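# Move an unpowered 5.7 kg robot arm to another desk

## Task

Move the limp spare robot arm (5.7 kg, no power, its joints flop freely) from the desk where it sits onto the other desk. At the end it must rest motionless with nothing sticking out past any edge of that desk. No part of it may drop freely by more than a few centimetres at any moment, or the task fails. Afterwards open the grippers and back the robot away from it. The robot must not topple or finish leaning over, or the task fails.

## Robot and tools

ROBOT. A Rainbow Robotics RB-Y1: a wheeled base (0.66 m long, 0.58 m wide, two driven wheels plus two rear casters; the front edge sits 0.10 m ahead of the wheel axle), a folding torso (leg), two 7-joint arms with parallel grippers, and a pan/tilt head. Each arm is rated for only 3 kg, so the 5.7 kg load should be shared by both hands. Heavy weight held far ahead of the wheels can tip the robot forward, and nothing stops that.

FRAMES. Base frame: origin on the floor between the drive wheels, x ahead, y to the left, z up. The reported chest, left_hand and right_hand positions are in this frame; a hand point lies between its finger pads, fingers point along the hand's -z and close along its x. Printed hand positions get less accurate at long reach. base_odometry is relative to where the base started and counts wheel turns, so slipping shows up as travel; heading is positive leftward, within -3.142 to 3.142.

execute_actions. Arguments: "actions", a list holding one action or none (empty = just report state and images), and "cameras", a list chosen from head_camera, left_wrist_camera, right_wrist_camera, all (omitted or null = all, [] = none). An action may contain:
- "base": exactly one relative command. {"translate_m": d} drives straight d metres from the current spot, forward positive, -3 to 3. {"rotate_rad": d} spins in place by d radians, left/counter-clockwise positive, -3.2 to 3.2. No sideways motion. A move that would need over 8.667 s at its top speed is rejected.
- "joints": a single object mapping joint names to absolute targets (not offsets), radians except grippers in metres. Ranges: torso_squat_rad 0 to 1.2 (higher lowers a level chest); torso_shift_rad -0.3 to 0.6 (positive pushes hips forward); torso_pitch_rad -0.2 to 1.4 (positive leans forward); torso_yaw_rad -1.5 to 1.5 (positive left). Per arm: shoulder_pitch -2.356 to 2.356 (negative raises forward); left_shoulder_roll 0 to 3.141 and right_shoulder_roll -3.141 to 0 (away from the body); shoulder_yaw -2.094 to 2.094; elbow -2.617 to 0.01 (negative bends); forearm_roll -3.141 to 3.141; wrist_pitch -1.57 to 1.919 (negative tips the hand forward); hand_roll -2.705 to 2.705; gripper_m 0 to 0.1 (opening between pads). Yaw and roll signs are the same for both arms. head_pan_rad -0.523 to 0.523, head_tilt_rad -0.35 to 1.57 (positive looks down). Joint tolerance is 0.02, grippers 0.004. Torso combos must also hold: squat+shift <= 1.52; squat-shift+pitch <= 1.57; shift+0.5 pitch-0.4 squat <= 0.7; shift+0.3 pitch-0.5 squat <= 0.39, else the torso stops short with "off_target".
- "speeds": caps for this action only: translate_m 0.05 to 0.4 m/s, rotate_rad 0.1 to 1.509 rad/s (defaults are the maximums).
- "min_time_s": 0.1 to 8, a lower bound on how long each arm and head motion takes; good for slow, gentle moves.
Top joint speeds: arms 1 rad/s (wrist-end joints 1.5), head 1.5, squat and pitch 0.3, shift 0.15, yaw 0.6, grippers 0.1 m/s. Joints or base left out of an action may keep driving at an older target. Unknown keys or out-of-range numbers reject the whole call with no motion.

RESULTS. base_status and joint_status tell how each motion ended: "done"; "off_target" (resting short, maybe still pushing); "contact_stop" (torso or arm hit something firm, or the load is too heavy); "time_out"; "stopped_with_arm"; "limit_stop_at_<name>", e.g. limit_stop_at_own_body when a guard halted a move toward the robot's own body. After a stop the whole joint group (torso, or one arm) holds where it is and forgets its target; first back the arm away, then the torso, each in a separate action. Exception: if both hands hold one object and the torso stops instantly with nothing blocking, resend every arm joint at its current joint_positions value, then retry the torso. "joint command not followed" with a "cause:" line means an arm's targets were held back by the self/other-arm collision check; the gripper command still runs. on_its_own lists what this call did not command ("held at" is a target, not a position). For grasping, command an opening at least 0.005 m below the object's width; "off_target" on the gripper is then expected. A Motor temperatures line gives per-arm joint temperatures; MOTOR HOT appears from 65 °C and at 80 °C the arm brakes (OVER-TEMPERATURE FAULT, keys marked limit_stop_at_motor_heat); resend targets afterwards. A torque fault on an arm joint freezes the robot for 10 s. Arm load limits: shoulder joints 63.7 N m, elbow 32.7, wrist-end joints 22.7, held weight included.

OTHER TOOLS. wait(seconds 0 to 10) lets the scene run and returns state and images. zoom_image(camera, region [x0, y0, x1, y1] pixels, top-left origin, up to 504x504) enlarges part of that camera's most recent full image. read_manual(section "licences") only prints licence text. finished_scene(scene = current scene number) ends the scene permanently once the goal holds.

CAUTIONS. The base keeps pushing into furniture without stopping, and a bent leg can stick out ahead of the base and shove the robot backward unseen by odometry. The robot keeps its last command while you compose a reply, which loads hot motors. Never let the arms strike or squeeze each other, grippers included. Lower the limp arm gently, support its dangling parts so nothing drops, avoid slams and hard pushes, then release and drive clear while staying upright.

Each tool is called as name(argument=value, ...) on one line, values as JSON.

## Session

execute_actions(actions=[])

Scene clock: 0.00 s.
Motor temperatures (°C, as the motors report them): left_arm=[31 32 32 31 36 35 34] | right_arm=[32 32 29 31 34 36 34]
base_odometry: x=+0.000 y=+0.000 heading=+0.000 (m, m, rad; odometry frame)
base_status: not commanded
joint_positions: torso_squat_rad=+0.350 torso_shift_rad=+0.000 torso_pitch_rad=+0.000 torso_yaw_rad=+0.000 left_shoulder_pitch_rad=+0.019 left_shoulder_roll_rad=+0.007 left_shoulder_yaw_rad=+0.011 left_elbow_rad=-0.177 left_forearm_roll_rad=+0.015 left_wrist_pitch_rad=+0.054 left_hand_roll_rad=+0.000 left_gripper_m=+0.099 right_shoulder_pitch_rad=-0.005 right_shoulder_roll_rad=-0.042 right_shoulder_yaw_rad=-0.017 right_elbow_rad=-0.114 right_forearm_roll_rad=+0.040 right_wrist_pitch_rad=-0.039 right_hand_roll_rad=+0.028 right_gripper_m=+0.100 head_pan_rad=+0.000 head_tilt_rad=+0.400
joint_status: not commanded
chest: x=-0.2279 y=+0.0009 z=+1.2474 quat_wxyz=(+1.000, -0.001, +0.000, +0.000) (m; base frame)
left_hand: x=-0.1679 y=+0.2267 z=+0.5637 quat_wxyz=(+0.998, +0.003, -0.052, +0.016) (m; base frame)
right_hand: x=-0.1599 y=-0.2527 z=+0.5670 quat_wxyz=(+0.996, -0.024, -0.078, +0.028) (m; base frame)
pictures: head_camera, left_wrist_camera, right_wrist_camera
Images, in order (width x height): head_camera 896x504, left_wrist_camera 644x364, right_wrist_camera 644x364.

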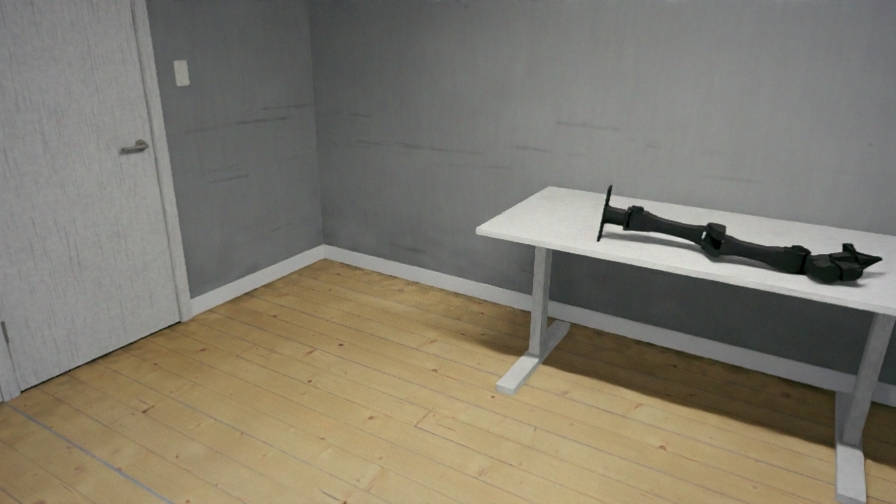

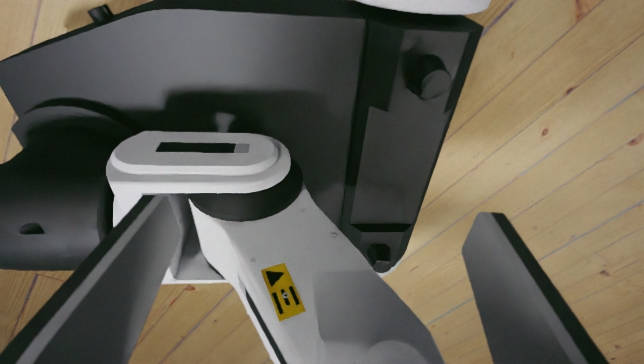

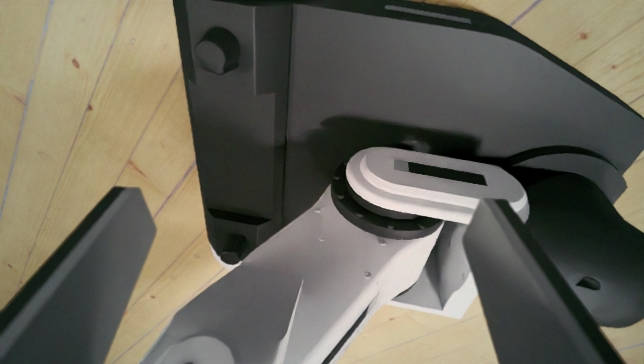

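execute_actions(actions=[{"base": {"rotate_rad": -1.2}}], cameras=["head_camera"])

execute_actions(actions=[{"base": {"rotate_rad": -1.4}}], cameras=["head_camera"])

execute_actions(actions=[{"base": {"rotate_rad": -1.4}}], cameras=["head_camera"])

Scene clock: 10.17 s.
Motor temperatures (°C, as the motors report them): left_arm=[31 32 32 31 36 35 34] | right_arm=[32 32 29 31 34 36 34]
base_odometry: x=+0.000 y=+0.000 heading=-1.200 (m, m, rad; odometry frame)
base_status: done
joint_positions: torso_squat_rad=+0.350 torso_shift_rad=+0.000 torso_pitch_rad=+0.000 torso_yaw_rad=+0.000 left_shoulder_pitch_rad=+0.019 left_shoulder_roll_rad=+0.007 left_shoulder_yaw_rad=+0.011 left_elbow_rad=-0.177 left_forearm_roll_rad=+0.015 left_wrist_pitch_rad=+0.054 left_hand_roll_rad=+0.000 left_gripper_m=+0.099 right_shoulder_pitch_rad=-0.005 right_shoulder_roll_rad=-0.042 right_shoulder_yaw_rad=-0.017 right_elbow_rad=-0.114 right_forearm_roll_rad=+0.040 right_wrist_pitch_rad=-0.039 right_hand_roll_rad=+0.028 right_gripper_m=+0.100 head_pan_rad=+0.000 head_tilt_rad=+0.400
joint_status: not commanded
chest: x=-0.2279 y=+0.0009 z=+1.2474 quat_wxyz=(+1.000, -0.001, +0.000, +0.000) (m; base frame)
left_hand: x=-0.1680 y=+0.2268 z=+0.5637 quat_wxyz=(+0.998, +0.003, -0.053, +0.016) (m; base frame)
right_hand: x=-0.1599 y=-0.2527 z=+0.5670 quat_wxyz=(+0.996, -0.024, -0.078, +0.028) (m; base frame)
pictures: head_camera
Images, in order (width x height): head_camera 896x504.

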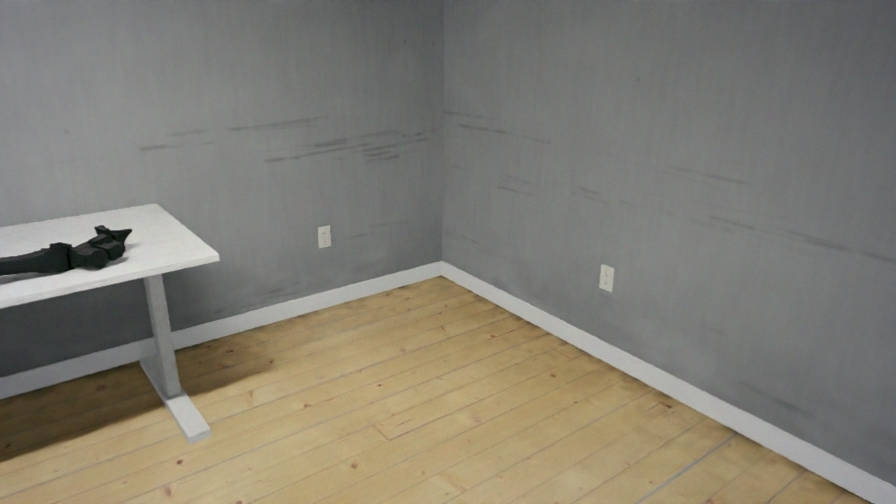

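Scene clock: 13.97 s.
Motor temperatures (°C, as the motors report them): left_arm=[31 32 32 31 36 35 34] | right_arm=[32 32 29 31 34 36 34]
base_odometry: x=+0.000 y=+0.000 heading=-2.599 (m, m, rad; odometry frame)
base_status: done
joint_positions: torso_squat_rad=+0.350 torso_shift_rad=+0.000 torso_pitch_rad=+0.000 torso_yaw_rad=+0.000 left_shoulder_pitch_rad=+0.019 left_shoulder_roll_rad=+0.007 left_shoulder_yaw_rad=+0.011 left_elbow_rad=-0.177 left_forearm_roll_rad=+0.015 left_wrist_pitch_rad=+0.054 left_hand_roll_rad=+0.000 left_gripper_m=+0.099 right_shoulder_pitch_rad=-0.005 right_shoulder_roll_rad=-0.042 right_shoulder_yaw_rad=-0.017 right_elbow_rad=-0.114 right_forearm_roll_rad=+0.040 right_wrist_pitch_rad=-0.039 right_hand_roll_rad=+0.028 right_gripper_m=+0.100 head_pan_rad=+0.000 head_tilt_rad=+0.400
joint_status: not commanded
chest: x=-0.2279 y=+0.0009 z=+1.2474 quat_wxyz=(+1.000, -0.001, +0.000, +0.000) (m; base frame)
left_hand: x=-0.1680 y=+0.2268 z=+0.5637 quat_wxyz=(+0.998, +0.003, -0.053, +0.016) (m; base frame)
right_hand: x=-0.1599 y=-0.2526 z=+0.5670 quat_wxyz=(+0.996, -0.024, -0.078, +0.028) (m; base frame)
pictures: head_camera
Images, in order (width x height): head_camera 896x504.

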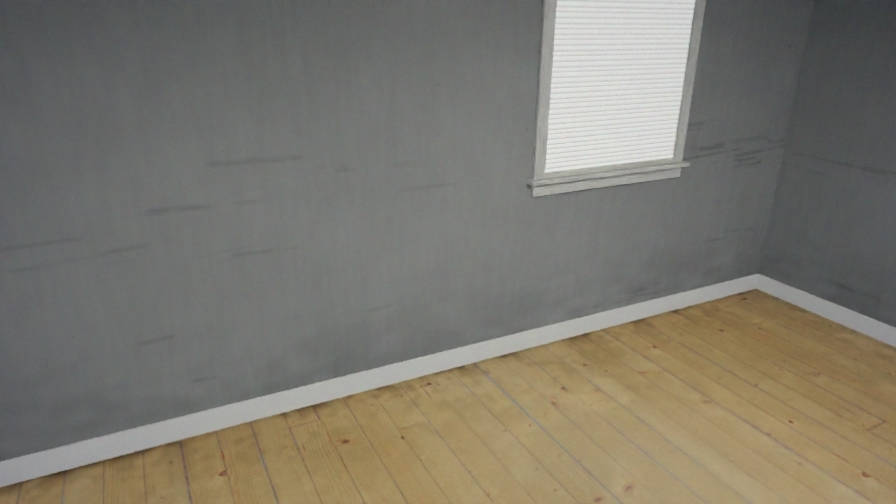

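Scene clock: 17.77 s.
Motor temperatures (°C, as the motors report them): left_arm=[31 32 32 31 36 35 34] | right_arm=[32 32 29 31 34 36 34]
base_odometry: x=+0.000 y=+0.000 heading=+2.284 (m, m, rad; odometry frame)
base_status: done
joint_positions: torso_squat_rad=+0.350 torso_shift_rad=+0.000 torso_pitch_rad=+0.000 torso_yaw_rad=+0.000 left_shoulder_pitch_rad=+0.019 left_shoulder_roll_rad=+0.007 left_shoulder_yaw_rad=+0.011 left_elbow_rad=-0.177 left_forearm_roll_rad=+0.015 left_wrist_pitch_rad=+0.054 left_hand_roll_rad=+0.000 left_gripper_m=+0.099 right_shoulder_pitch_rad=-0.005 right_shoulder_roll_rad=-0.042 right_shoulder_yaw_rad=-0.017 right_elbow_rad=-0.114 right_forearm_roll_rad=+0.040 right_wrist_pitch_rad=-0.039 right_hand_roll_rad=+0.028 right_gripper_m=+0.100 head_pan_rad=+0.000 head_tilt_rad=+0.400
joint_status: not commanded
chest: x=-0.2279 y=+0.0009 z=+1.2474 quat_wxyz=(+1.000, -0.001, +0.000, +0.000) (m; base frame)
left_hand: x=-0.1680 y=+0.2268 z=+0.5637 quat_wxyz=(+0.998, +0.003, -0.053, +0.016) (m; base frame)
right_hand: x=-0.1599 y=-0.2526 z=+0.5670 quat_wxyz=(+0.996, -0.024, -0.078, +0.028) (m; base frame)
pictures: head_camera
Images, in order (width x height): head_camera 896x504.

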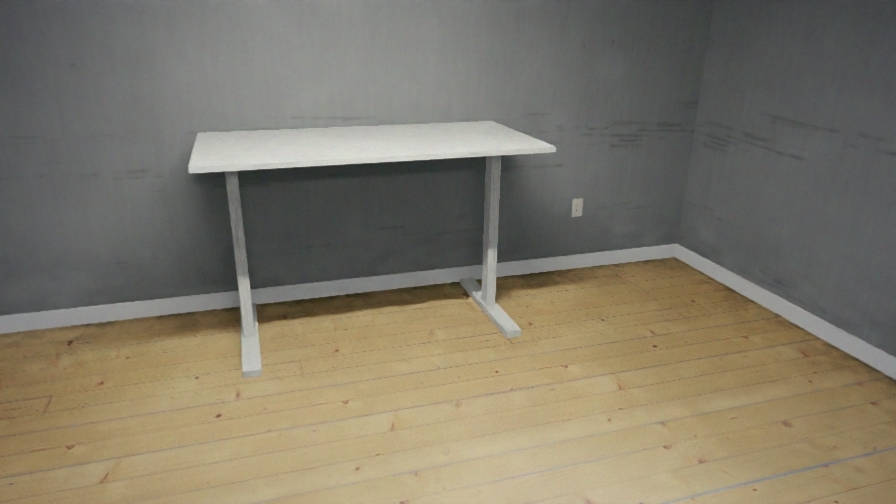

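execute_actions(actions=[{"base": {"rotate_rad": -2.72}, "joints": {"head_tilt_rad": 0.5}}], cameras=["head_camera"])

Scene clock: 37.27 s.
Motor temperatures (°C, as the motors report them): left_arm=[31 32 32 31 36 35 34] | right_arm=[32 32 29 31 34 36 34]
base_odometry: x=+0.000 y=+0.000 heading=-0.435 (m, m, rad; odometry frame)
base_status: done
joint_positions: torso_squat_rad=+0.350 torso_shift_rad=+0.000 torso_pitch_rad=+0.000 torso_yaw_rad=+0.000 left_shoulder_pitch_rad=+0.019 left_shoulder_roll_rad=+0.007 left_shoulder_yaw_rad=+0.011 left_elbow_rad=-0.177 left_forearm_roll_rad=+0.015 left_wrist_pitch_rad=+0.054 left_hand_roll_rad=+0.000 left_gripper_m=+0.099 right_shoulder_pitch_rad=-0.005 right_shoulder_roll_rad=-0.042 right_shoulder_yaw_rad=-0.017 right_elbow_rad=-0.114 right_forearm_roll_rad=+0.040 right_wrist_pitch_rad=-0.039 right_hand_roll_rad=+0.028 right_gripper_m=+0.100 head_pan_rad=+0.000 head_tilt_rad=+0.500
joint_status: all done
chest: x=-0.2280 y=+0.0009 z=+1.2474 quat_wxyz=(+1.000, -0.001, +0.000, +0.000) (m; base frame)
left_hand: x=-0.1680 y=+0.2268 z=+0.5637 quat_wxyz=(+0.998, +0.003, -0.053, +0.016) (m; base frame)
right_hand: x=-0.1599 y=-0.2526 z=+0.5670 quat_wxyz=(+0.996, -0.024, -0.078, +0.028) (m; base frame)
pictures: head_camera
Images, in order (width x height): head_camera 896x504.

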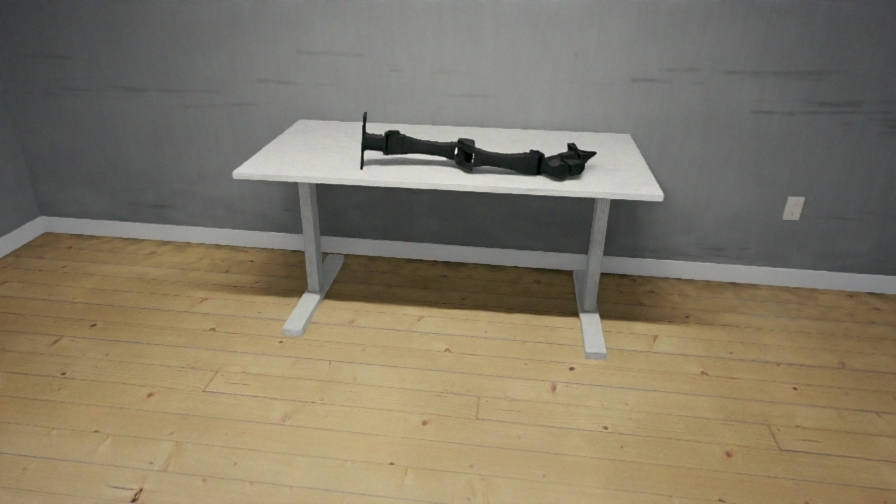

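zoom_image(camera="head_camera", region=[340, 90, 620, 200])

Region (340, 90, 620, 200) of head_camera's 896x504 image, scaled by 1.800, with more detail than that image has; it fills the top 198 rows of this view, and the rest is white.

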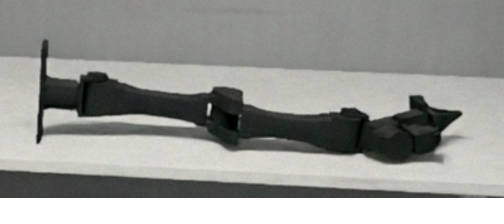

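execute_actions(actions=[{"base": {"rotate_rad": -0.04}}], cameras=[])

execute_actions(actions=[{"base": {"translate_m": 0.6}, "joints": {"head_tilt_rad": 0.7}}], cameras=["head_camera"])

Scene clock: 56.40 s.
Motor temperatures (°C, as the motors report them): left_arm=[31 32 32 31 36 35 34] | right_arm=[32 32 29 31 34 36 34]
base_odometry: x=+0.000 y=+0.000 heading=-0.475 (m, m, rad; odometry frame)
base_status: done
joint_positions: torso_squat_rad=+0.350 torso_shift_rad=+0.000 torso_pitch_rad=+0.000 torso_yaw_rad=+0.000 left_shoulder_pitch_rad=+0.019 left_shoulder_roll_rad=+0.007 left_shoulder_yaw_rad=+0.011 left_elbow_rad=-0.177 left_forearm_roll_rad=+0.015 left_wrist_pitch_rad=+0.054 left_hand_roll_rad=+0.000 left_gripper_m=+0.099 right_shoulder_pitch_rad=-0.005 right_shoulder_roll_rad=-0.042 right_shoulder_yaw_rad=-0.017 right_elbow_rad=-0.114 right_forearm_roll_rad=+0.040 right_wrist_pitch_rad=-0.039 right_hand_roll_rad=+0.028 right_gripper_m=+0.100 head_pan_rad=+0.000 head_tilt_rad=+0.500
joint_status: not commanded
chest: x=-0.2279 y=+0.0009 z=+1.2474 quat_wxyz=(+1.000, -0.001, +0.000, +0.000) (m; base frame)
left_hand: x=-0.1680 y=+0.2268 z=+0.5637 quat_wxyz=(+0.998, +0.003, -0.053, +0.016) (m; base frame)
right_hand: x=-0.1599 y=-0.2526 z=+0.5670 quat_wxyz=(+0.996, -0.024, -0.078, +0.028) (m; base frame)
pictures: none
No camera images: the call's "cameras" was empty. Leave "cameras" out to get every camera's image.

Scene clock: 59.43 s.
Motor temperatures (°C, as the motors report them): left_arm=[31 32 32 31 36 35 34] | right_arm=[32 32 29 31 34 36 34]
base_odometry: x=+0.533 y=-0.274 heading=-0.476 (m, m, rad; odometry frame)
base_status: done
joint_positions: torso_squat_rad=+0.350 torso_shift_rad=+0.000 torso_pitch_rad=+0.000 torso_yaw_rad=+0.000 left_shoulder_pitch_rad=+0.019 left_shoulder_roll_rad=+0.007 left_shoulder_yaw_rad=+0.011 left_elbow_rad=-0.177 left_forearm_roll_rad=+0.015 left_wrist_pitch_rad=+0.054 left_hand_roll_rad=+0.000 left_gripper_m=+0.099 right_shoulder_pitch_rad=-0.005 right_shoulder_roll_rad=-0.042 right_shoulder_yaw_rad=-0.017 right_elbow_rad=-0.114 right_forearm_roll_rad=+0.040 right_wrist_pitch_rad=-0.039 right_hand_roll_rad=+0.028 right_gripper_m=+0.100 head_pan_rad=+0.000 head_tilt_rad=+0.700
joint_status: all done
chest: x=-0.2279 y=+0.0009 z=+1.2474 quat_wxyz=(+1.000, -0.001, +0.000, +0.000) (m; base frame)
left_hand: x=-0.1679 y=+0.2268 z=+0.5637 quat_wxyz=(+0.998, +0.003, -0.052, +0.016) (m; base frame)
right_hand: x=-0.1599 y=-0.2526 z=+0.5670 quat_wxyz=(+0.996, -0.024, -0.078, +0.028) (m; base frame)
pictures: head_camera
Images, in order (width x height): head_camera 896x504.

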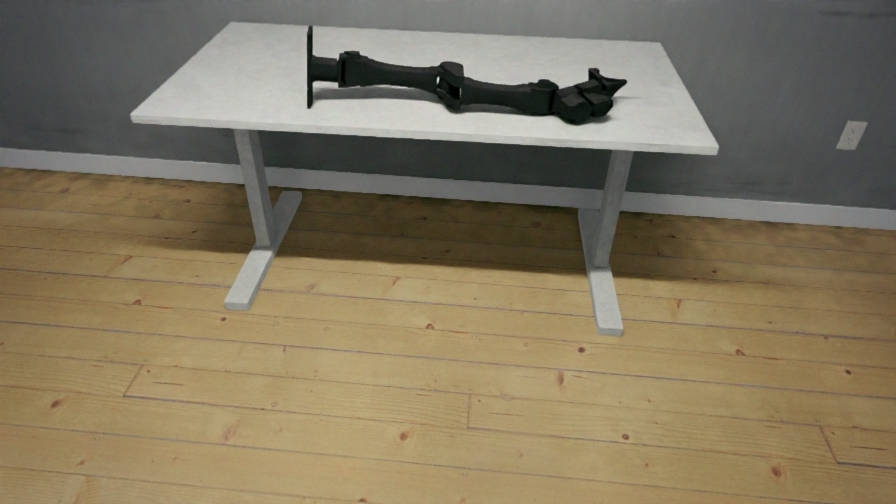

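execute_actions(actions=[{"base": {"translate_m": 0.95}, "joints": {"torso_pitch_rad": 0.3, "left_shoulder_pitch_rad": -0.7, "left_elbow_rad": -1.2, "left_wrist_pitch_rad": 1.6, "right_shoulder_pitch_rad": -0.7, "right_elbow_rad": -1.2, "right_wrist_pitch_rad": 1.6, "head_tilt_rad": 0.7}}])

Scene clock: 109.90 s.
Motor temperatures (°C, as the motors report them): left_arm=[31 32 32 31 36 35 34] | right_arm=[32 32 29 31 34 36 34]
base_odometry: x=+1.378 y=-0.710 heading=-0.476 (m, m, rad; odometry frame)
base_status: done
joint_positions: torso_squat_rad=+0.350 torso_shift_rad=+0.000 torso_pitch_rad=+0.300 torso_yaw_rad=+0.000 left_shoulder_pitch_rad=-0.700 left_shoulder_roll_rad=+0.007 left_shoulder_yaw_rad=+0.011 left_elbow_rad=-1.200 left_forearm_roll_rad=+0.015 left_wrist_pitch_rad=+1.600 left_hand_roll_rad=+0.000 left_gripper_m=+0.099 right_shoulder_pitch_rad=-0.700 right_shoulder_roll_rad=-0.042 right_shoulder_yaw_rad=-0.017 right_elbow_rad=-1.200 right_forearm_roll_rad=+0.040 right_wrist_pitch_rad=+1.600 right_hand_roll_rad=+0.028 right_gripper_m=+0.100 head_pan_rad=+0.000 head_tilt_rad=+0.700
joint_status: all done
chest: x=-0.1365 y=+0.0009 z=+1.2336 quat_wxyz=(+0.989, -0.001, +0.149, +0.000) (m; base frame)
left_hand: x=+0.2513 y=+0.1398 z=+0.7985 quat_wxyz=(+0.994, -0.001, +0.020, -0.111) (m; base frame)
right_hand: x=+0.2586 y=-0.1733 z=+0.8001 quat_wxyz=(+0.992, -0.042, +0.016, +0.115) (m; base frame)
pictures: head_camera, left_wrist_camera, right_wrist_camera
Images, in order (width x height): head_camera 896x504, left_wrist_camera 644x364, right_wrist_camera 644x364.

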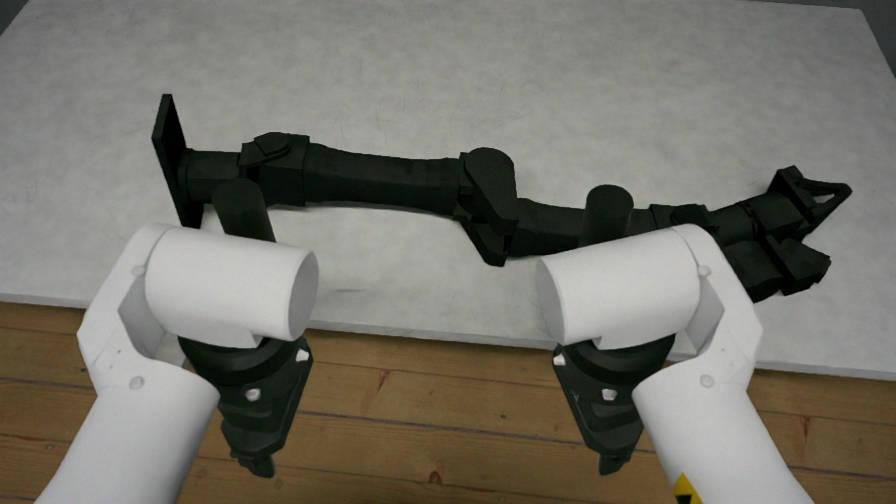

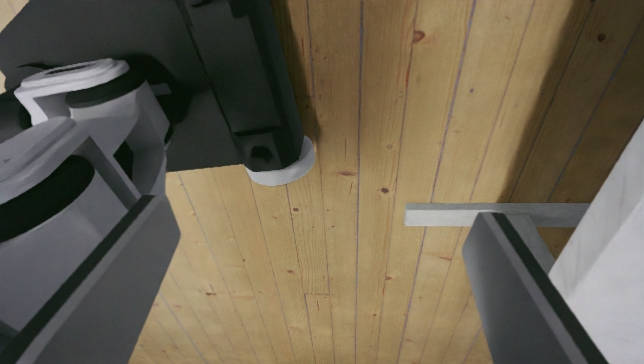

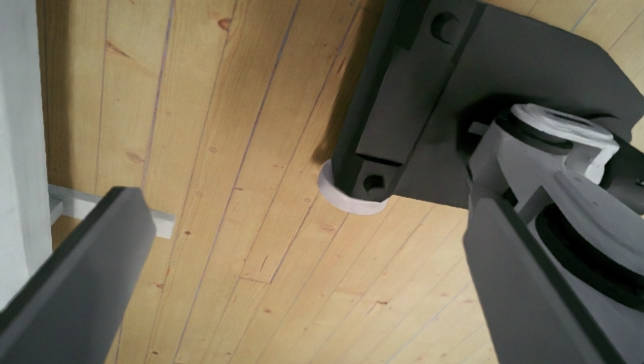

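execute_actions(actions=[{"base": {"rotate_rad": -0.11}, "joints": {"left_hand_roll_rad": 0.22, "right_hand_roll_rad": -0.2}}], cameras=[])

execute_actions(actions=[{"base": {"translate_m": 0.28}, "joints": {"head_tilt_rad": 0.9}, "speeds": {"translate_m": 0.2}}])

Scene clock: 138.23 s.
Motor temperatures (°C, as the motors report them): left_arm=[31 32 32 31 36 35 34] | right_arm=[32 32 29 31 34 36 34]
base_odometry: x=+1.378 y=-0.710 heading=-0.586 (m, m, rad; odometry frame)
base_status: done
joint_positions: torso_squat_rad=+0.350 torso_shift_rad=+0.000 torso_pitch_rad=+0.300 torso_yaw_rad=+0.000 left_shoulder_pitch_rad=-0.700 left_shoulder_roll_rad=+0.007 left_shoulder_yaw_rad=+0.011 left_elbow_rad=-1.200 left_forearm_roll_rad=+0.015 left_wrist_pitch_rad=+1.600 left_hand_roll_rad=+0.220 left_gripper_m=+0.099 right_shoulder_pitch_rad=-0.700 right_shoulder_roll_rad=-0.042 right_shoulder_yaw_rad=-0.017 right_elbow_rad=-1.200 right_forearm_roll_rad=+0.040 right_wrist_pitch_rad=+1.600 right_hand_roll_rad=-0.200 right_gripper_m=+0.100 head_pan_rad=+0.000 head_tilt_rad=+0.700
joint_status: all done
chest: x=-0.1365 y=+0.0009 z=+1.2336 quat_wxyz=(+0.989, -0.001, +0.149, +0.000) (m; base frame)
left_hand: x=+0.2513 y=+0.1398 z=+0.7985 quat_wxyz=(+1.000, +0.001, +0.020, -0.001) (m; base frame)
right_hand: x=+0.2586 y=-0.1733 z=+0.8001 quat_wxyz=(+0.999, -0.044, +0.011, +0.002) (m; base frame)
pictures: none
No camera images: the call's "cameras" was empty. Leave "cameras" out to get every camera's image.

Scene clock: 140.50 s.
Motor temperatures (°C, as the motors report them): left_arm=[31 32 32 31 36 35 34] | right_arm=[32 32 29 31 34 36 34]
base_odometry: x=+1.611 y=-0.865 heading=-0.586 (m, m, rad; odometry frame)
base_status: done
joint_positions: torso_squat_rad=+0.350 torso_shift_rad=+0.000 torso_pitch_rad=+0.300 torso_yaw_rad=+0.000 left_shoulder_pitch_rad=-0.700 left_shoulder_roll_rad=+0.007 left_shoulder_yaw_rad=+0.011 left_elbow_rad=-1.200 left_forearm_roll_rad=+0.015 left_wrist_pitch_rad=+1.600 left_hand_roll_rad=+0.220 left_gripper_m=+0.099 right_shoulder_pitch_rad=-0.699 right_shoulder_roll_rad=-0.042 right_shoulder_yaw_rad=-0.017 right_elbow_rad=-1.200 right_forearm_roll_rad=+0.040 right_wrist_pitch_rad=+1.600 right_hand_roll_rad=-0.200 right_gripper_m=+0.100 head_pan_rad=+0.000 head_tilt_rad=+0.900
joint_status: all done
chest: x=-0.1365 y=+0.0009 z=+1.2336 quat_wxyz=(+0.989, -0.001, +0.150, +0.000) (m; base frame)
left_hand: x=+0.2511 y=+0.1398 z=+0.7984 quat_wxyz=(+1.000, +0.001, +0.020, -0.001) (m; base frame)
right_hand: x=+0.2581 y=-0.1733 z=+0.7997 quat_wxyz=(+0.999, -0.044, +0.012, +0.001) (m; base frame)
pictures: head_camera, left_wrist_camera, right_wrist_camera
Images, in order (width x height): head_camera 896x504, left_wrist_camera 644x364, right_wrist_camera 644x364.

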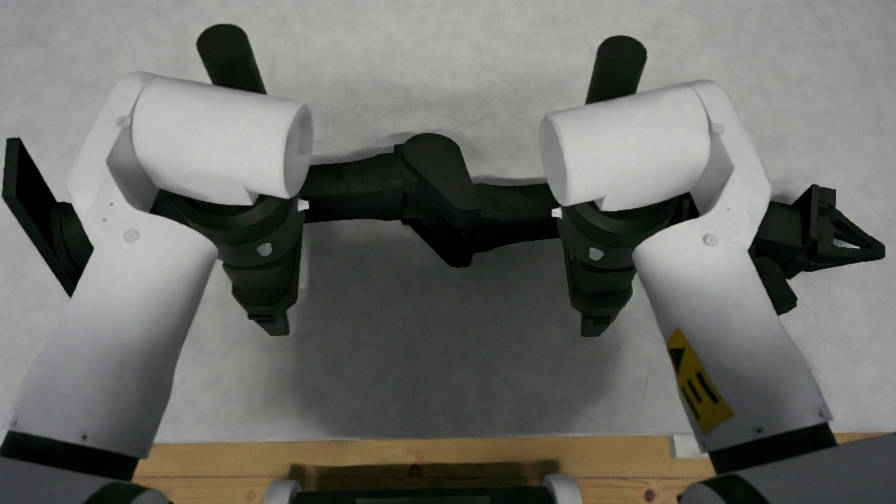

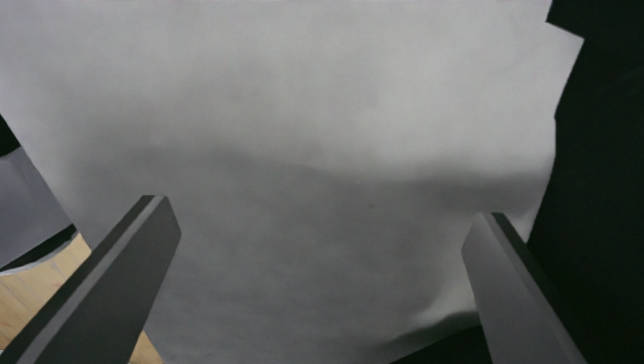

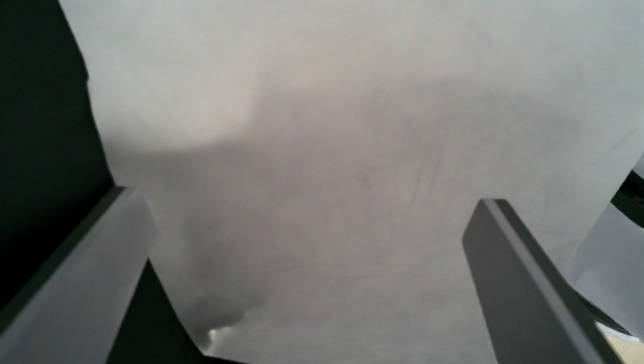

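execute_actions(actions=[{"joints": {"torso_squat_rad": 0.1, "left_elbow_rad": -1.5, "left_wrist_pitch_rad": 1.9, "right_elbow_rad": -1.5, "right_wrist_pitch_rad": 1.9}}], cameras=[])

execute_actions(actions=[{"base": {"translate_m": 0.1}, "speeds": {"translate_m": 0.1}}])

Scene clock: 151.23 s.
Motor temperatures (°C, as the motors report them): left_arm=[32 32 32 31 36 35 34] | right_arm=[32 32 29 31 34 36 34]
base_odometry: x=+1.611 y=-0.865 heading=-0.586 (m, m, rad; odometry frame)
base_status: not commanded
joint_positions: torso_squat_rad=+0.100 torso_shift_rad=+0.000 torso_pitch_rad=+0.300 torso_yaw_rad=+0.000 left_shoulder_pitch_rad=-0.700 left_shoulder_roll_rad=+0.007 left_shoulder_yaw_rad=+0.011 left_elbow_rad=-1.500 left_forearm_roll_rad=+0.015 left_wrist_pitch_rad=+1.900 left_hand_roll_rad=+0.220 left_gripper_m=+0.099 right_shoulder_pitch_rad=-0.700 right_shoulder_roll_rad=-0.042 right_shoulder_yaw_rad=-0.017 right_elbow_rad=-1.500 right_forearm_roll_rad=+0.040 right_wrist_pitch_rad=+1.900 right_hand_roll_rad=-0.200 right_gripper_m=+0.100 head_pan_rad=+0.000 head_tilt_rad=+0.900
joint_status: all done
chest: x=-0.1365 y=+0.0009 z=+1.2726 quat_wxyz=(+0.989, -0.001, +0.150, +0.000) (m; base frame)
left_hand: x=+0.2496 y=+0.1396 z=+0.9144 quat_wxyz=(+1.000, +0.002, +0.020, -0.003) (m; base frame)
right_hand: x=+0.2562 y=-0.1699 z=+0.9159 quat_wxyz=(+0.999, -0.043, +0.011, -0.004) (m; base frame)
pictures: none
No camera images: the call's "cameras" was empty. Leave "cameras" out to get every camera's image.

Scene clock: 152.77 s.
Motor temperatures (°C, as the motors report them): left_arm=[32 32 32 31 36 35 34] | right_arm=[32 32 29 31 34 36 34]
base_odometry: x=+1.695 y=-0.920 heading=-0.587 (m, m, rad; odometry frame)
base_status: done
joint_positions: torso_squat_rad=+0.100 torso_shift_rad=+0.000 torso_pitch_rad=+0.300 torso_yaw_rad=+0.000 left_shoulder_pitch_rad=-0.700 left_shoulder_roll_rad=+0.007 left_shoulder_yaw_rad=+0.011 left_elbow_rad=-1.500 left_forearm_roll_rad=+0.015 left_wrist_pitch_rad=+1.900 left_hand_roll_rad=+0.220 left_gripper_m=+0.099 right_shoulder_pitch_rad=-0.700 right_shoulder_roll_rad=-0.042 right_shoulder_yaw_rad=-0.017 right_elbow_rad=-1.500 right_forearm_roll_rad=+0.040 right_wrist_pitch_rad=+1.900 right_hand_roll_rad=-0.200 right_gripper_m=+0.100 head_pan_rad=+0.000 head_tilt_rad=+0.900
joint_status: not commanded
chest: x=-0.1364 y=+0.0009 z=+1.2726 quat_wxyz=(+0.989, -0.001, +0.150, +0.000) (m; base frame)
left_hand: x=+0.2497 y=+0.1396 z=+0.9144 quat_wxyz=(+1.000, +0.002, +0.020, -0.003) (m; base frame)
right_hand: x=+0.2563 y=-0.1699 z=+0.9158 quat_wxyz=(+0.999, -0.043, +0.011, -0.004) (m; base frame)
pictures: head_camera, left_wrist_camera, right_wrist_camera
Images, in order (width x height): head_camera 896x504, left_wrist_camera 644x364, right_wrist_camera 644x364.

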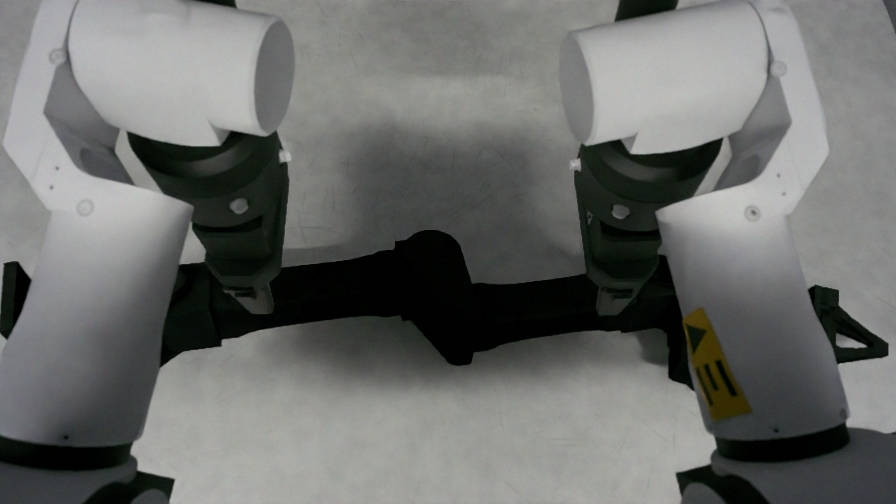

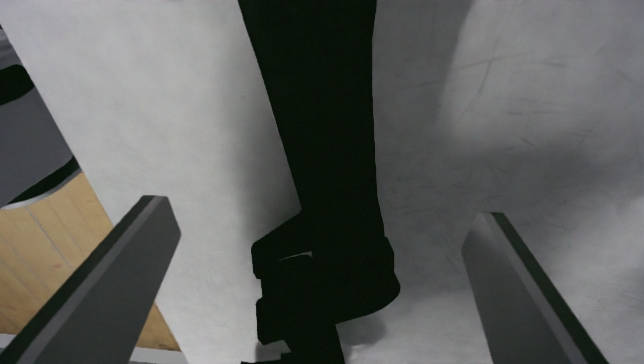

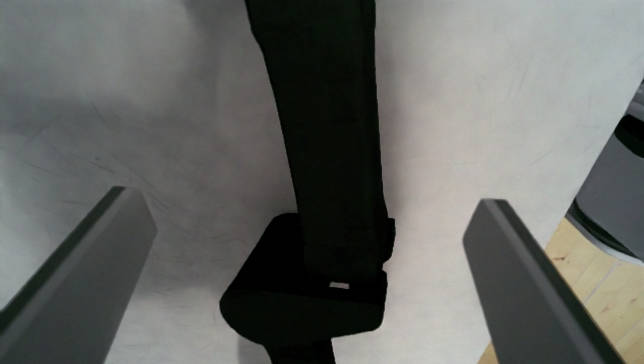

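execute_actions(actions=[{"joints": {"torso_squat_rad": 0.35, "left_elbow_rad": -1.2, "left_wrist_pitch_rad": 1.6, "right_elbow_rad": -1.2, "right_wrist_pitch_rad": 1.6}, "min_time_s": 2}])

Scene clock: 161.70 s.
Motor temperatures (°C, as the motors report them): left_arm=[32 32 32 31 36 35 34] | right_arm=[32 32 29 31 34 36 34]
base_odometry: x=+1.695 y=-0.920 heading=-0.587 (m, m, rad; odometry frame)
base_status: not commanded
joint_positions: torso_squat_rad=+0.350 torso_shift_rad=+0.000 torso_pitch_rad=+0.300 torso_yaw_rad=+0.000 left_shoulder_pitch_rad=-0.700 left_shoulder_roll_rad=+0.007 left_shoulder_yaw_rad=+0.011 left_elbow_rad=-1.200 left_forearm_roll_rad=+0.015 left_wrist_pitch_rad=+1.600 left_hand_roll_rad=+0.220 left_gripper_m=+0.099 right_shoulder_pitch_rad=-0.700 right_shoulder_roll_rad=-0.042 right_shoulder_yaw_rad=-0.017 right_elbow_rad=-1.200 right_forearm_roll_rad=+0.040 right_wrist_pitch_rad=+1.600 right_hand_roll_rad=-0.200 right_gripper_m=+0.100 head_pan_rad=+0.000 head_tilt_rad=+0.900
joint_status: all done
chest: x=-0.1365 y=+0.0009 z=+1.2337 quat_wxyz=(+0.989, -0.001, +0.149, +0.000) (m; base frame)
left_hand: x=+0.2512 y=+0.1397 z=+0.7986 quat_wxyz=(+1.000, +0.001, +0.020, -0.001) (m; base frame)
right_hand: x=+0.2585 y=-0.1732 z=+0.8001 quat_wxyz=(+0.999, -0.044, +0.011, +0.001) (m; base frame)
pictures: head_camera, left_wrist_camera, right_wrist_camera
Images, in order (width x height): head_camera 896x504, left_wrist_camera 644x364, right_wrist_camera 644x364.

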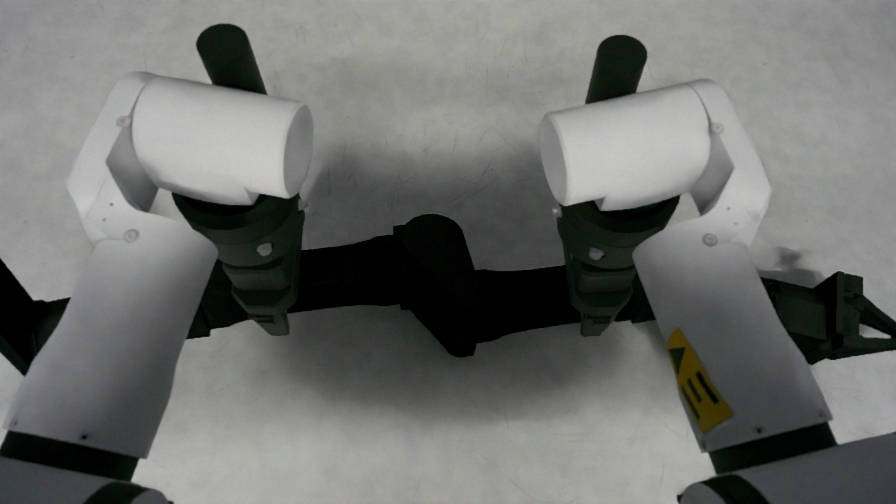

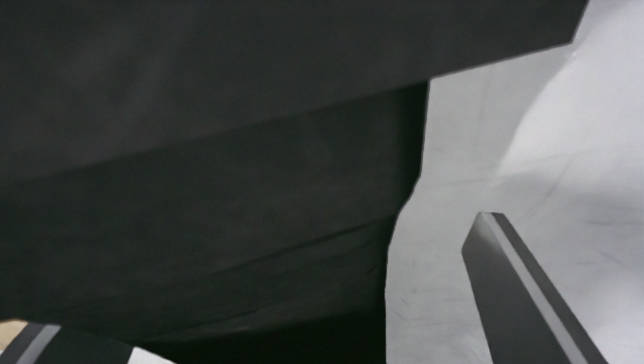

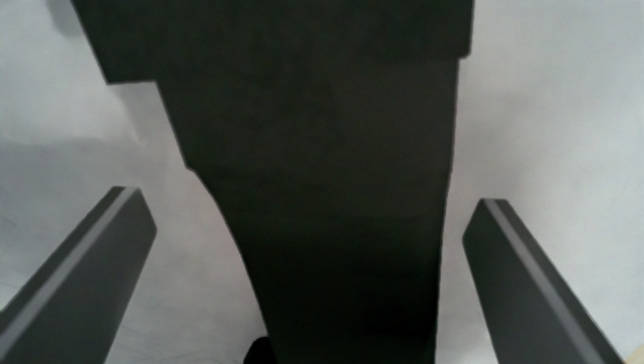

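execute_actions(actions=[{"joints": {"right_elbow_rad": -1.07, "right_wrist_pitch_rad": 1.47, "left_elbow_rad": -1.15, "left_wrist_pitch_rad": 1.55}, "min_time_s": 1.5}])

Scene clock: 167.60 s.
Motor temperatures (°C, as the motors report them): left_arm=[32 32 32 31 36 35 34] | right_arm=[32 32 29 31 34 37 34]
base_odometry: x=+1.695 y=-0.920 heading=-0.587 (m, m, rad; odometry frame)
base_status: not commanded
joint_positions: torso_squat_rad=+0.350 torso_shift_rad=-0.001 torso_pitch_rad=+0.297 torso_yaw_rad=-0.001 left_shoulder_pitch_rad=-0.701 left_shoulder_roll_rad=+0.007 left_shoulder_yaw_rad=+0.011 left_elbow_rad=-1.150 left_forearm_roll_rad=+0.015 left_wrist_pitch_rad=+1.550 left_hand_roll_rad=+0.220 left_gripper_m=+0.099 right_shoulder_pitch_rad=-0.704 right_shoulder_roll_rad=-0.042 right_shoulder_yaw_rad=-0.017 right_elbow_rad=-1.074 right_forearm_roll_rad=+0.039 right_wrist_pitch_rad=+1.472 right_hand_roll_rad=-0.200 right_gripper_m=+0.100 head_pan_rad=+0.000 head_tilt_rad=+0.900
joint_status: all done
chest: x=-0.1380 y=+0.0011 z=+1.2338 quat_wxyz=(+0.989, -0.001, +0.148, +0.000) (m; base frame)
left_hand: x=+0.2492 y=+0.1402 z=+0.7871 quat_wxyz=(+1.000, +0.001, +0.018, -0.001) (m; base frame)
right_hand: x=+0.2549 y=-0.1750 z=+0.7710 quat_wxyz=(+0.999, -0.043, +0.007, +0.005) (m; base frame)
pictures: head_camera, left_wrist_camera, right_wrist_camera
Images, in order (width x height): head_camera 896x504, left_wrist_camera 644x364, right_wrist_camera 644x364.

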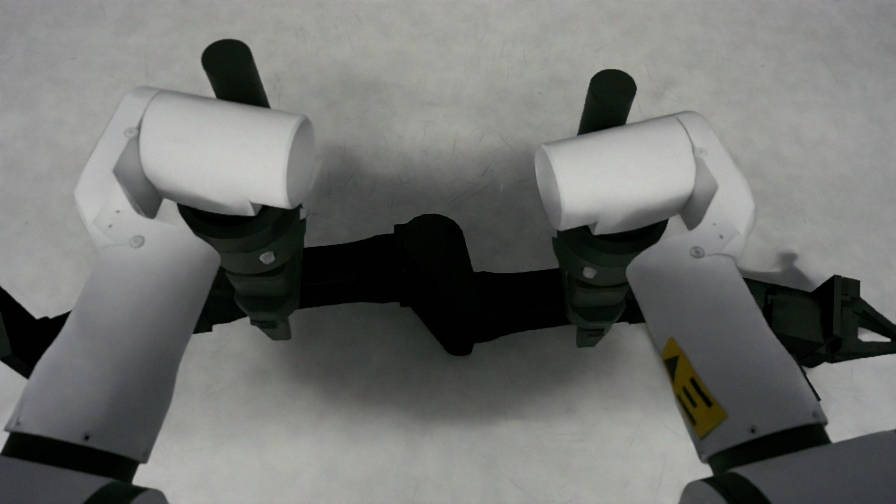

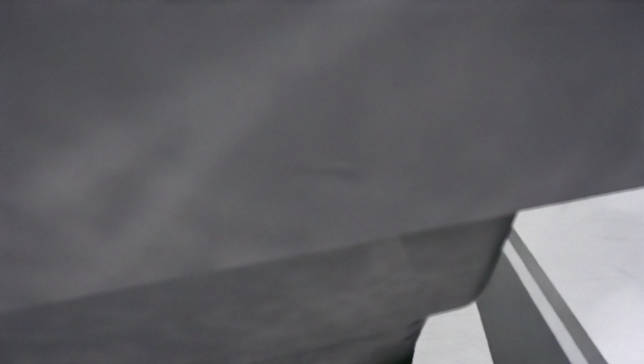

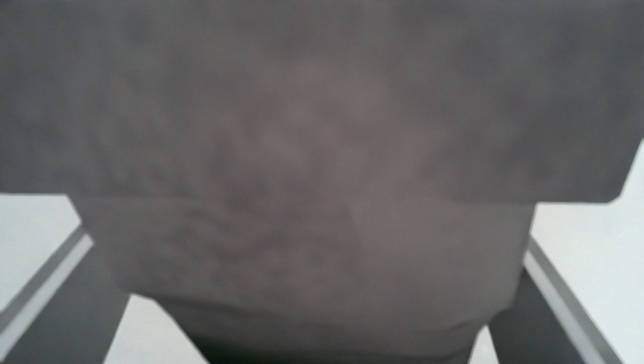

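execute_actions(actions=[{"joints": {"right_elbow_rad": -1.085, "right_wrist_pitch_rad": 1.485, "left_gripper_m": 0.01, "right_gripper_m": 0.01}}], cameras=["head_camera"])

Scene clock: 172.20 s.
Motor temperatures (°C, as the motors report them): left_arm=[32 32 32 31 36 35 34] | right_arm=[32 32 29 31 34 37 34]
base_odometry: x=+1.695 y=-0.920 heading=-0.587 (m, m, rad; odometry frame)
base_status: not commanded
joint_positions: torso_squat_rad=+0.350 torso_shift_rad=+0.000 torso_pitch_rad=+0.299 torso_yaw_rad=+0.000 left_shoulder_pitch_rad=-0.700 left_shoulder_roll_rad=+0.007 left_shoulder_yaw_rad=+0.011 left_elbow_rad=-1.150 left_forearm_roll_rad=+0.015 left_wrist_pitch_rad=+1.550 left_hand_roll_rad=+0.220 left_gripper_m=+0.059 right_shoulder_pitch_rad=-0.701 right_shoulder_roll_rad=-0.042 right_shoulder_yaw_rad=-0.017 right_elbow_rad=-1.086 right_forearm_roll_rad=+0.039 right_wrist_pitch_rad=+1.486 right_hand_roll_rad=-0.200 right_gripper_m=+0.061 head_pan_rad=+0.000 head_tilt_rad=+0.900
joint_status: left_gripper_m off_target (ended at +0.059, target +0.010); right_gripper_m off_target (ended at +0.061, target +0.010); the others done
chest: x=-0.1371 y=+0.0010 z=+1.2337 quat_wxyz=(+0.989, -0.001, +0.149, +0.000) (m; base frame)
left_hand: x=+0.2493 y=+0.1403 z=+0.7864 quat_wxyz=(+1.000, +0.001, +0.019, -0.001) (m; base frame)
right_hand: x=+0.2539 y=-0.1751 z=+0.7723 quat_wxyz=(+0.999, -0.044, +0.010, +0.004) (m; base frame)
pictures: head_camera
Images, in order (width x height): head_camera 896x504.

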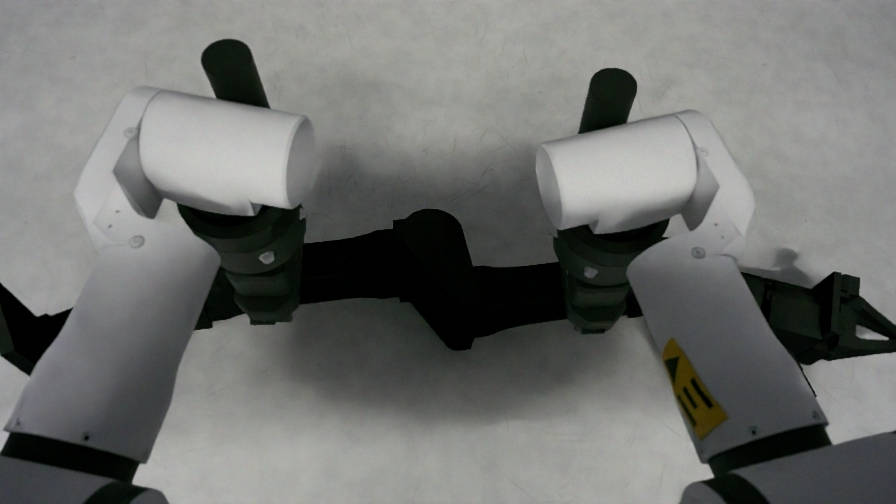

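execute_actions(actions=[{"joints": {"torso_squat_rad": 0.0, "head_tilt_rad": 0.8}}], cameras=["head_camera"])

Scene clock: 178.37 s.
Motor temperatures (°C, as the motors report them): left_arm=[32 32 32 31 36 35 34] | right_arm=[32 32 29 31 34 37 34]
base_odometry: x=+1.695 y=-0.920 heading=-0.587 (m, m, rad; odometry frame)
base_status: not commanded
joint_positions: torso_squat_rad=+0.000 torso_shift_rad=+0.001 torso_pitch_rad=+0.302 torso_yaw_rad=+0.000 left_shoulder_pitch_rad=-0.699 left_shoulder_roll_rad=+0.007 left_shoulder_yaw_rad=+0.011 left_elbow_rad=-1.149 left_forearm_roll_rad=+0.015 left_wrist_pitch_rad=+1.550 left_hand_roll_rad=+0.220 left_gripper_m=+0.059 right_shoulder_pitch_rad=-0.698 right_shoulder_roll_rad=-0.042 right_shoulder_yaw_rad=-0.017 right_elbow_rad=-1.083 right_forearm_roll_rad=+0.039 right_wrist_pitch_rad=+1.485 right_hand_roll_rad=-0.200 right_gripper_m=+0.061 head_pan_rad=+0.000 head_tilt_rad=+0.800
joint_status: all done
chest: x=-0.1356 y=+0.0010 z=+1.2760 quat_wxyz=(+0.989, -0.001, +0.150, +0.000) (m; base frame)
left_hand: x=+0.2487 y=+0.1403 z=+0.8268 quat_wxyz=(+1.000, +0.001, +0.022, -0.001) (m; base frame)
right_hand: x=+0.2521 y=-0.1755 z=+0.8117 quat_wxyz=(+0.999, -0.044, +0.014, +0.004) (m; base frame)
pictures: head_camera
Images, in order (width x height): head_camera 896x504.

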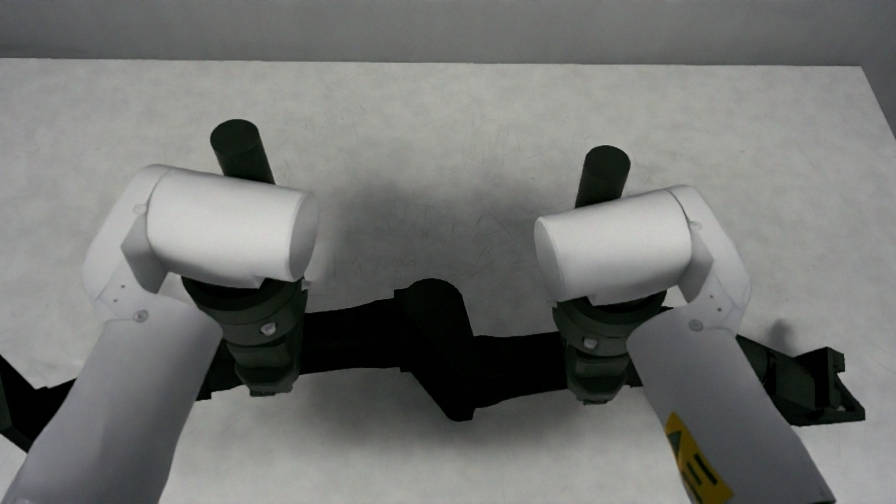

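execute_actions(actions=[{"joints": {"left_elbow_rad": -1.5, "left_wrist_pitch_rad": 1.9, "right_elbow_rad": -1.46, "right_wrist_pitch_rad": 1.86}, "min_time_s": 5}], cameras=["head_camera"])

Scene clock: 195.60 s.
Motor temperatures (°C, as the motors report them): left_arm=[32 32 32 32 36 35 34] | right_arm=[32 32 29 32 34 37 34]
base_odometry: x=+1.695 y=-0.920 heading=-0.587 (m, m, rad; odometry frame)
base_status: not commanded
joint_positions: torso_squat_rad=+0.000 torso_shift_rad=+0.001 torso_pitch_rad=+0.302 torso_yaw_rad=+0.000 left_shoulder_pitch_rad=-0.699 left_shoulder_roll_rad=+0.011 left_shoulder_yaw_rad=+0.013 left_elbow_rad=-1.499 left_forearm_roll_rad=+0.014 left_wrist_pitch_rad=+1.899 left_hand_roll_rad=+0.220 left_gripper_m=+0.060 right_shoulder_pitch_rad=-0.695 right_shoulder_roll_rad=-0.044 right_shoulder_yaw_rad=-0.017 right_elbow_rad=-1.457 right_forearm_roll_rad=+0.040 right_wrist_pitch_rad=+1.861 right_hand_roll_rad=-0.199 right_gripper_m=+0.061 head_pan_rad=+0.000 head_tilt_rad=+0.800
joint_status: all done
chest: x=-0.1356 y=+0.0010 z=+1.2760 quat_wxyz=(+0.989, -0.001, +0.150, +0.000) (m; base frame)
left_hand: x=+0.2502 y=+0.1421 z=+0.9167 quat_wxyz=(+1.000, +0.003, +0.021, -0.001) (m; base frame)
right_hand: x=+0.2556 y=-0.1721 z=+0.9061 quat_wxyz=(+0.999, -0.045, +0.016, -0.004) (m; base frame)
pictures: head_camera
Images, in order (width x height): head_camera 896x504.

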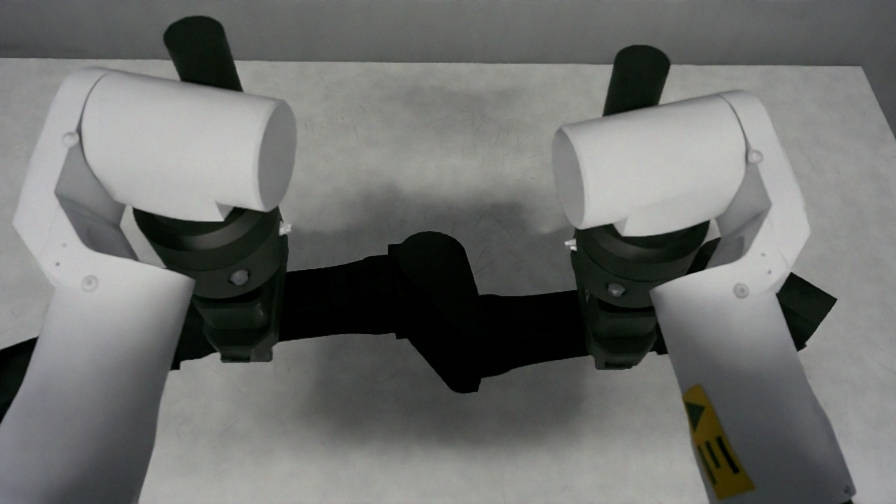

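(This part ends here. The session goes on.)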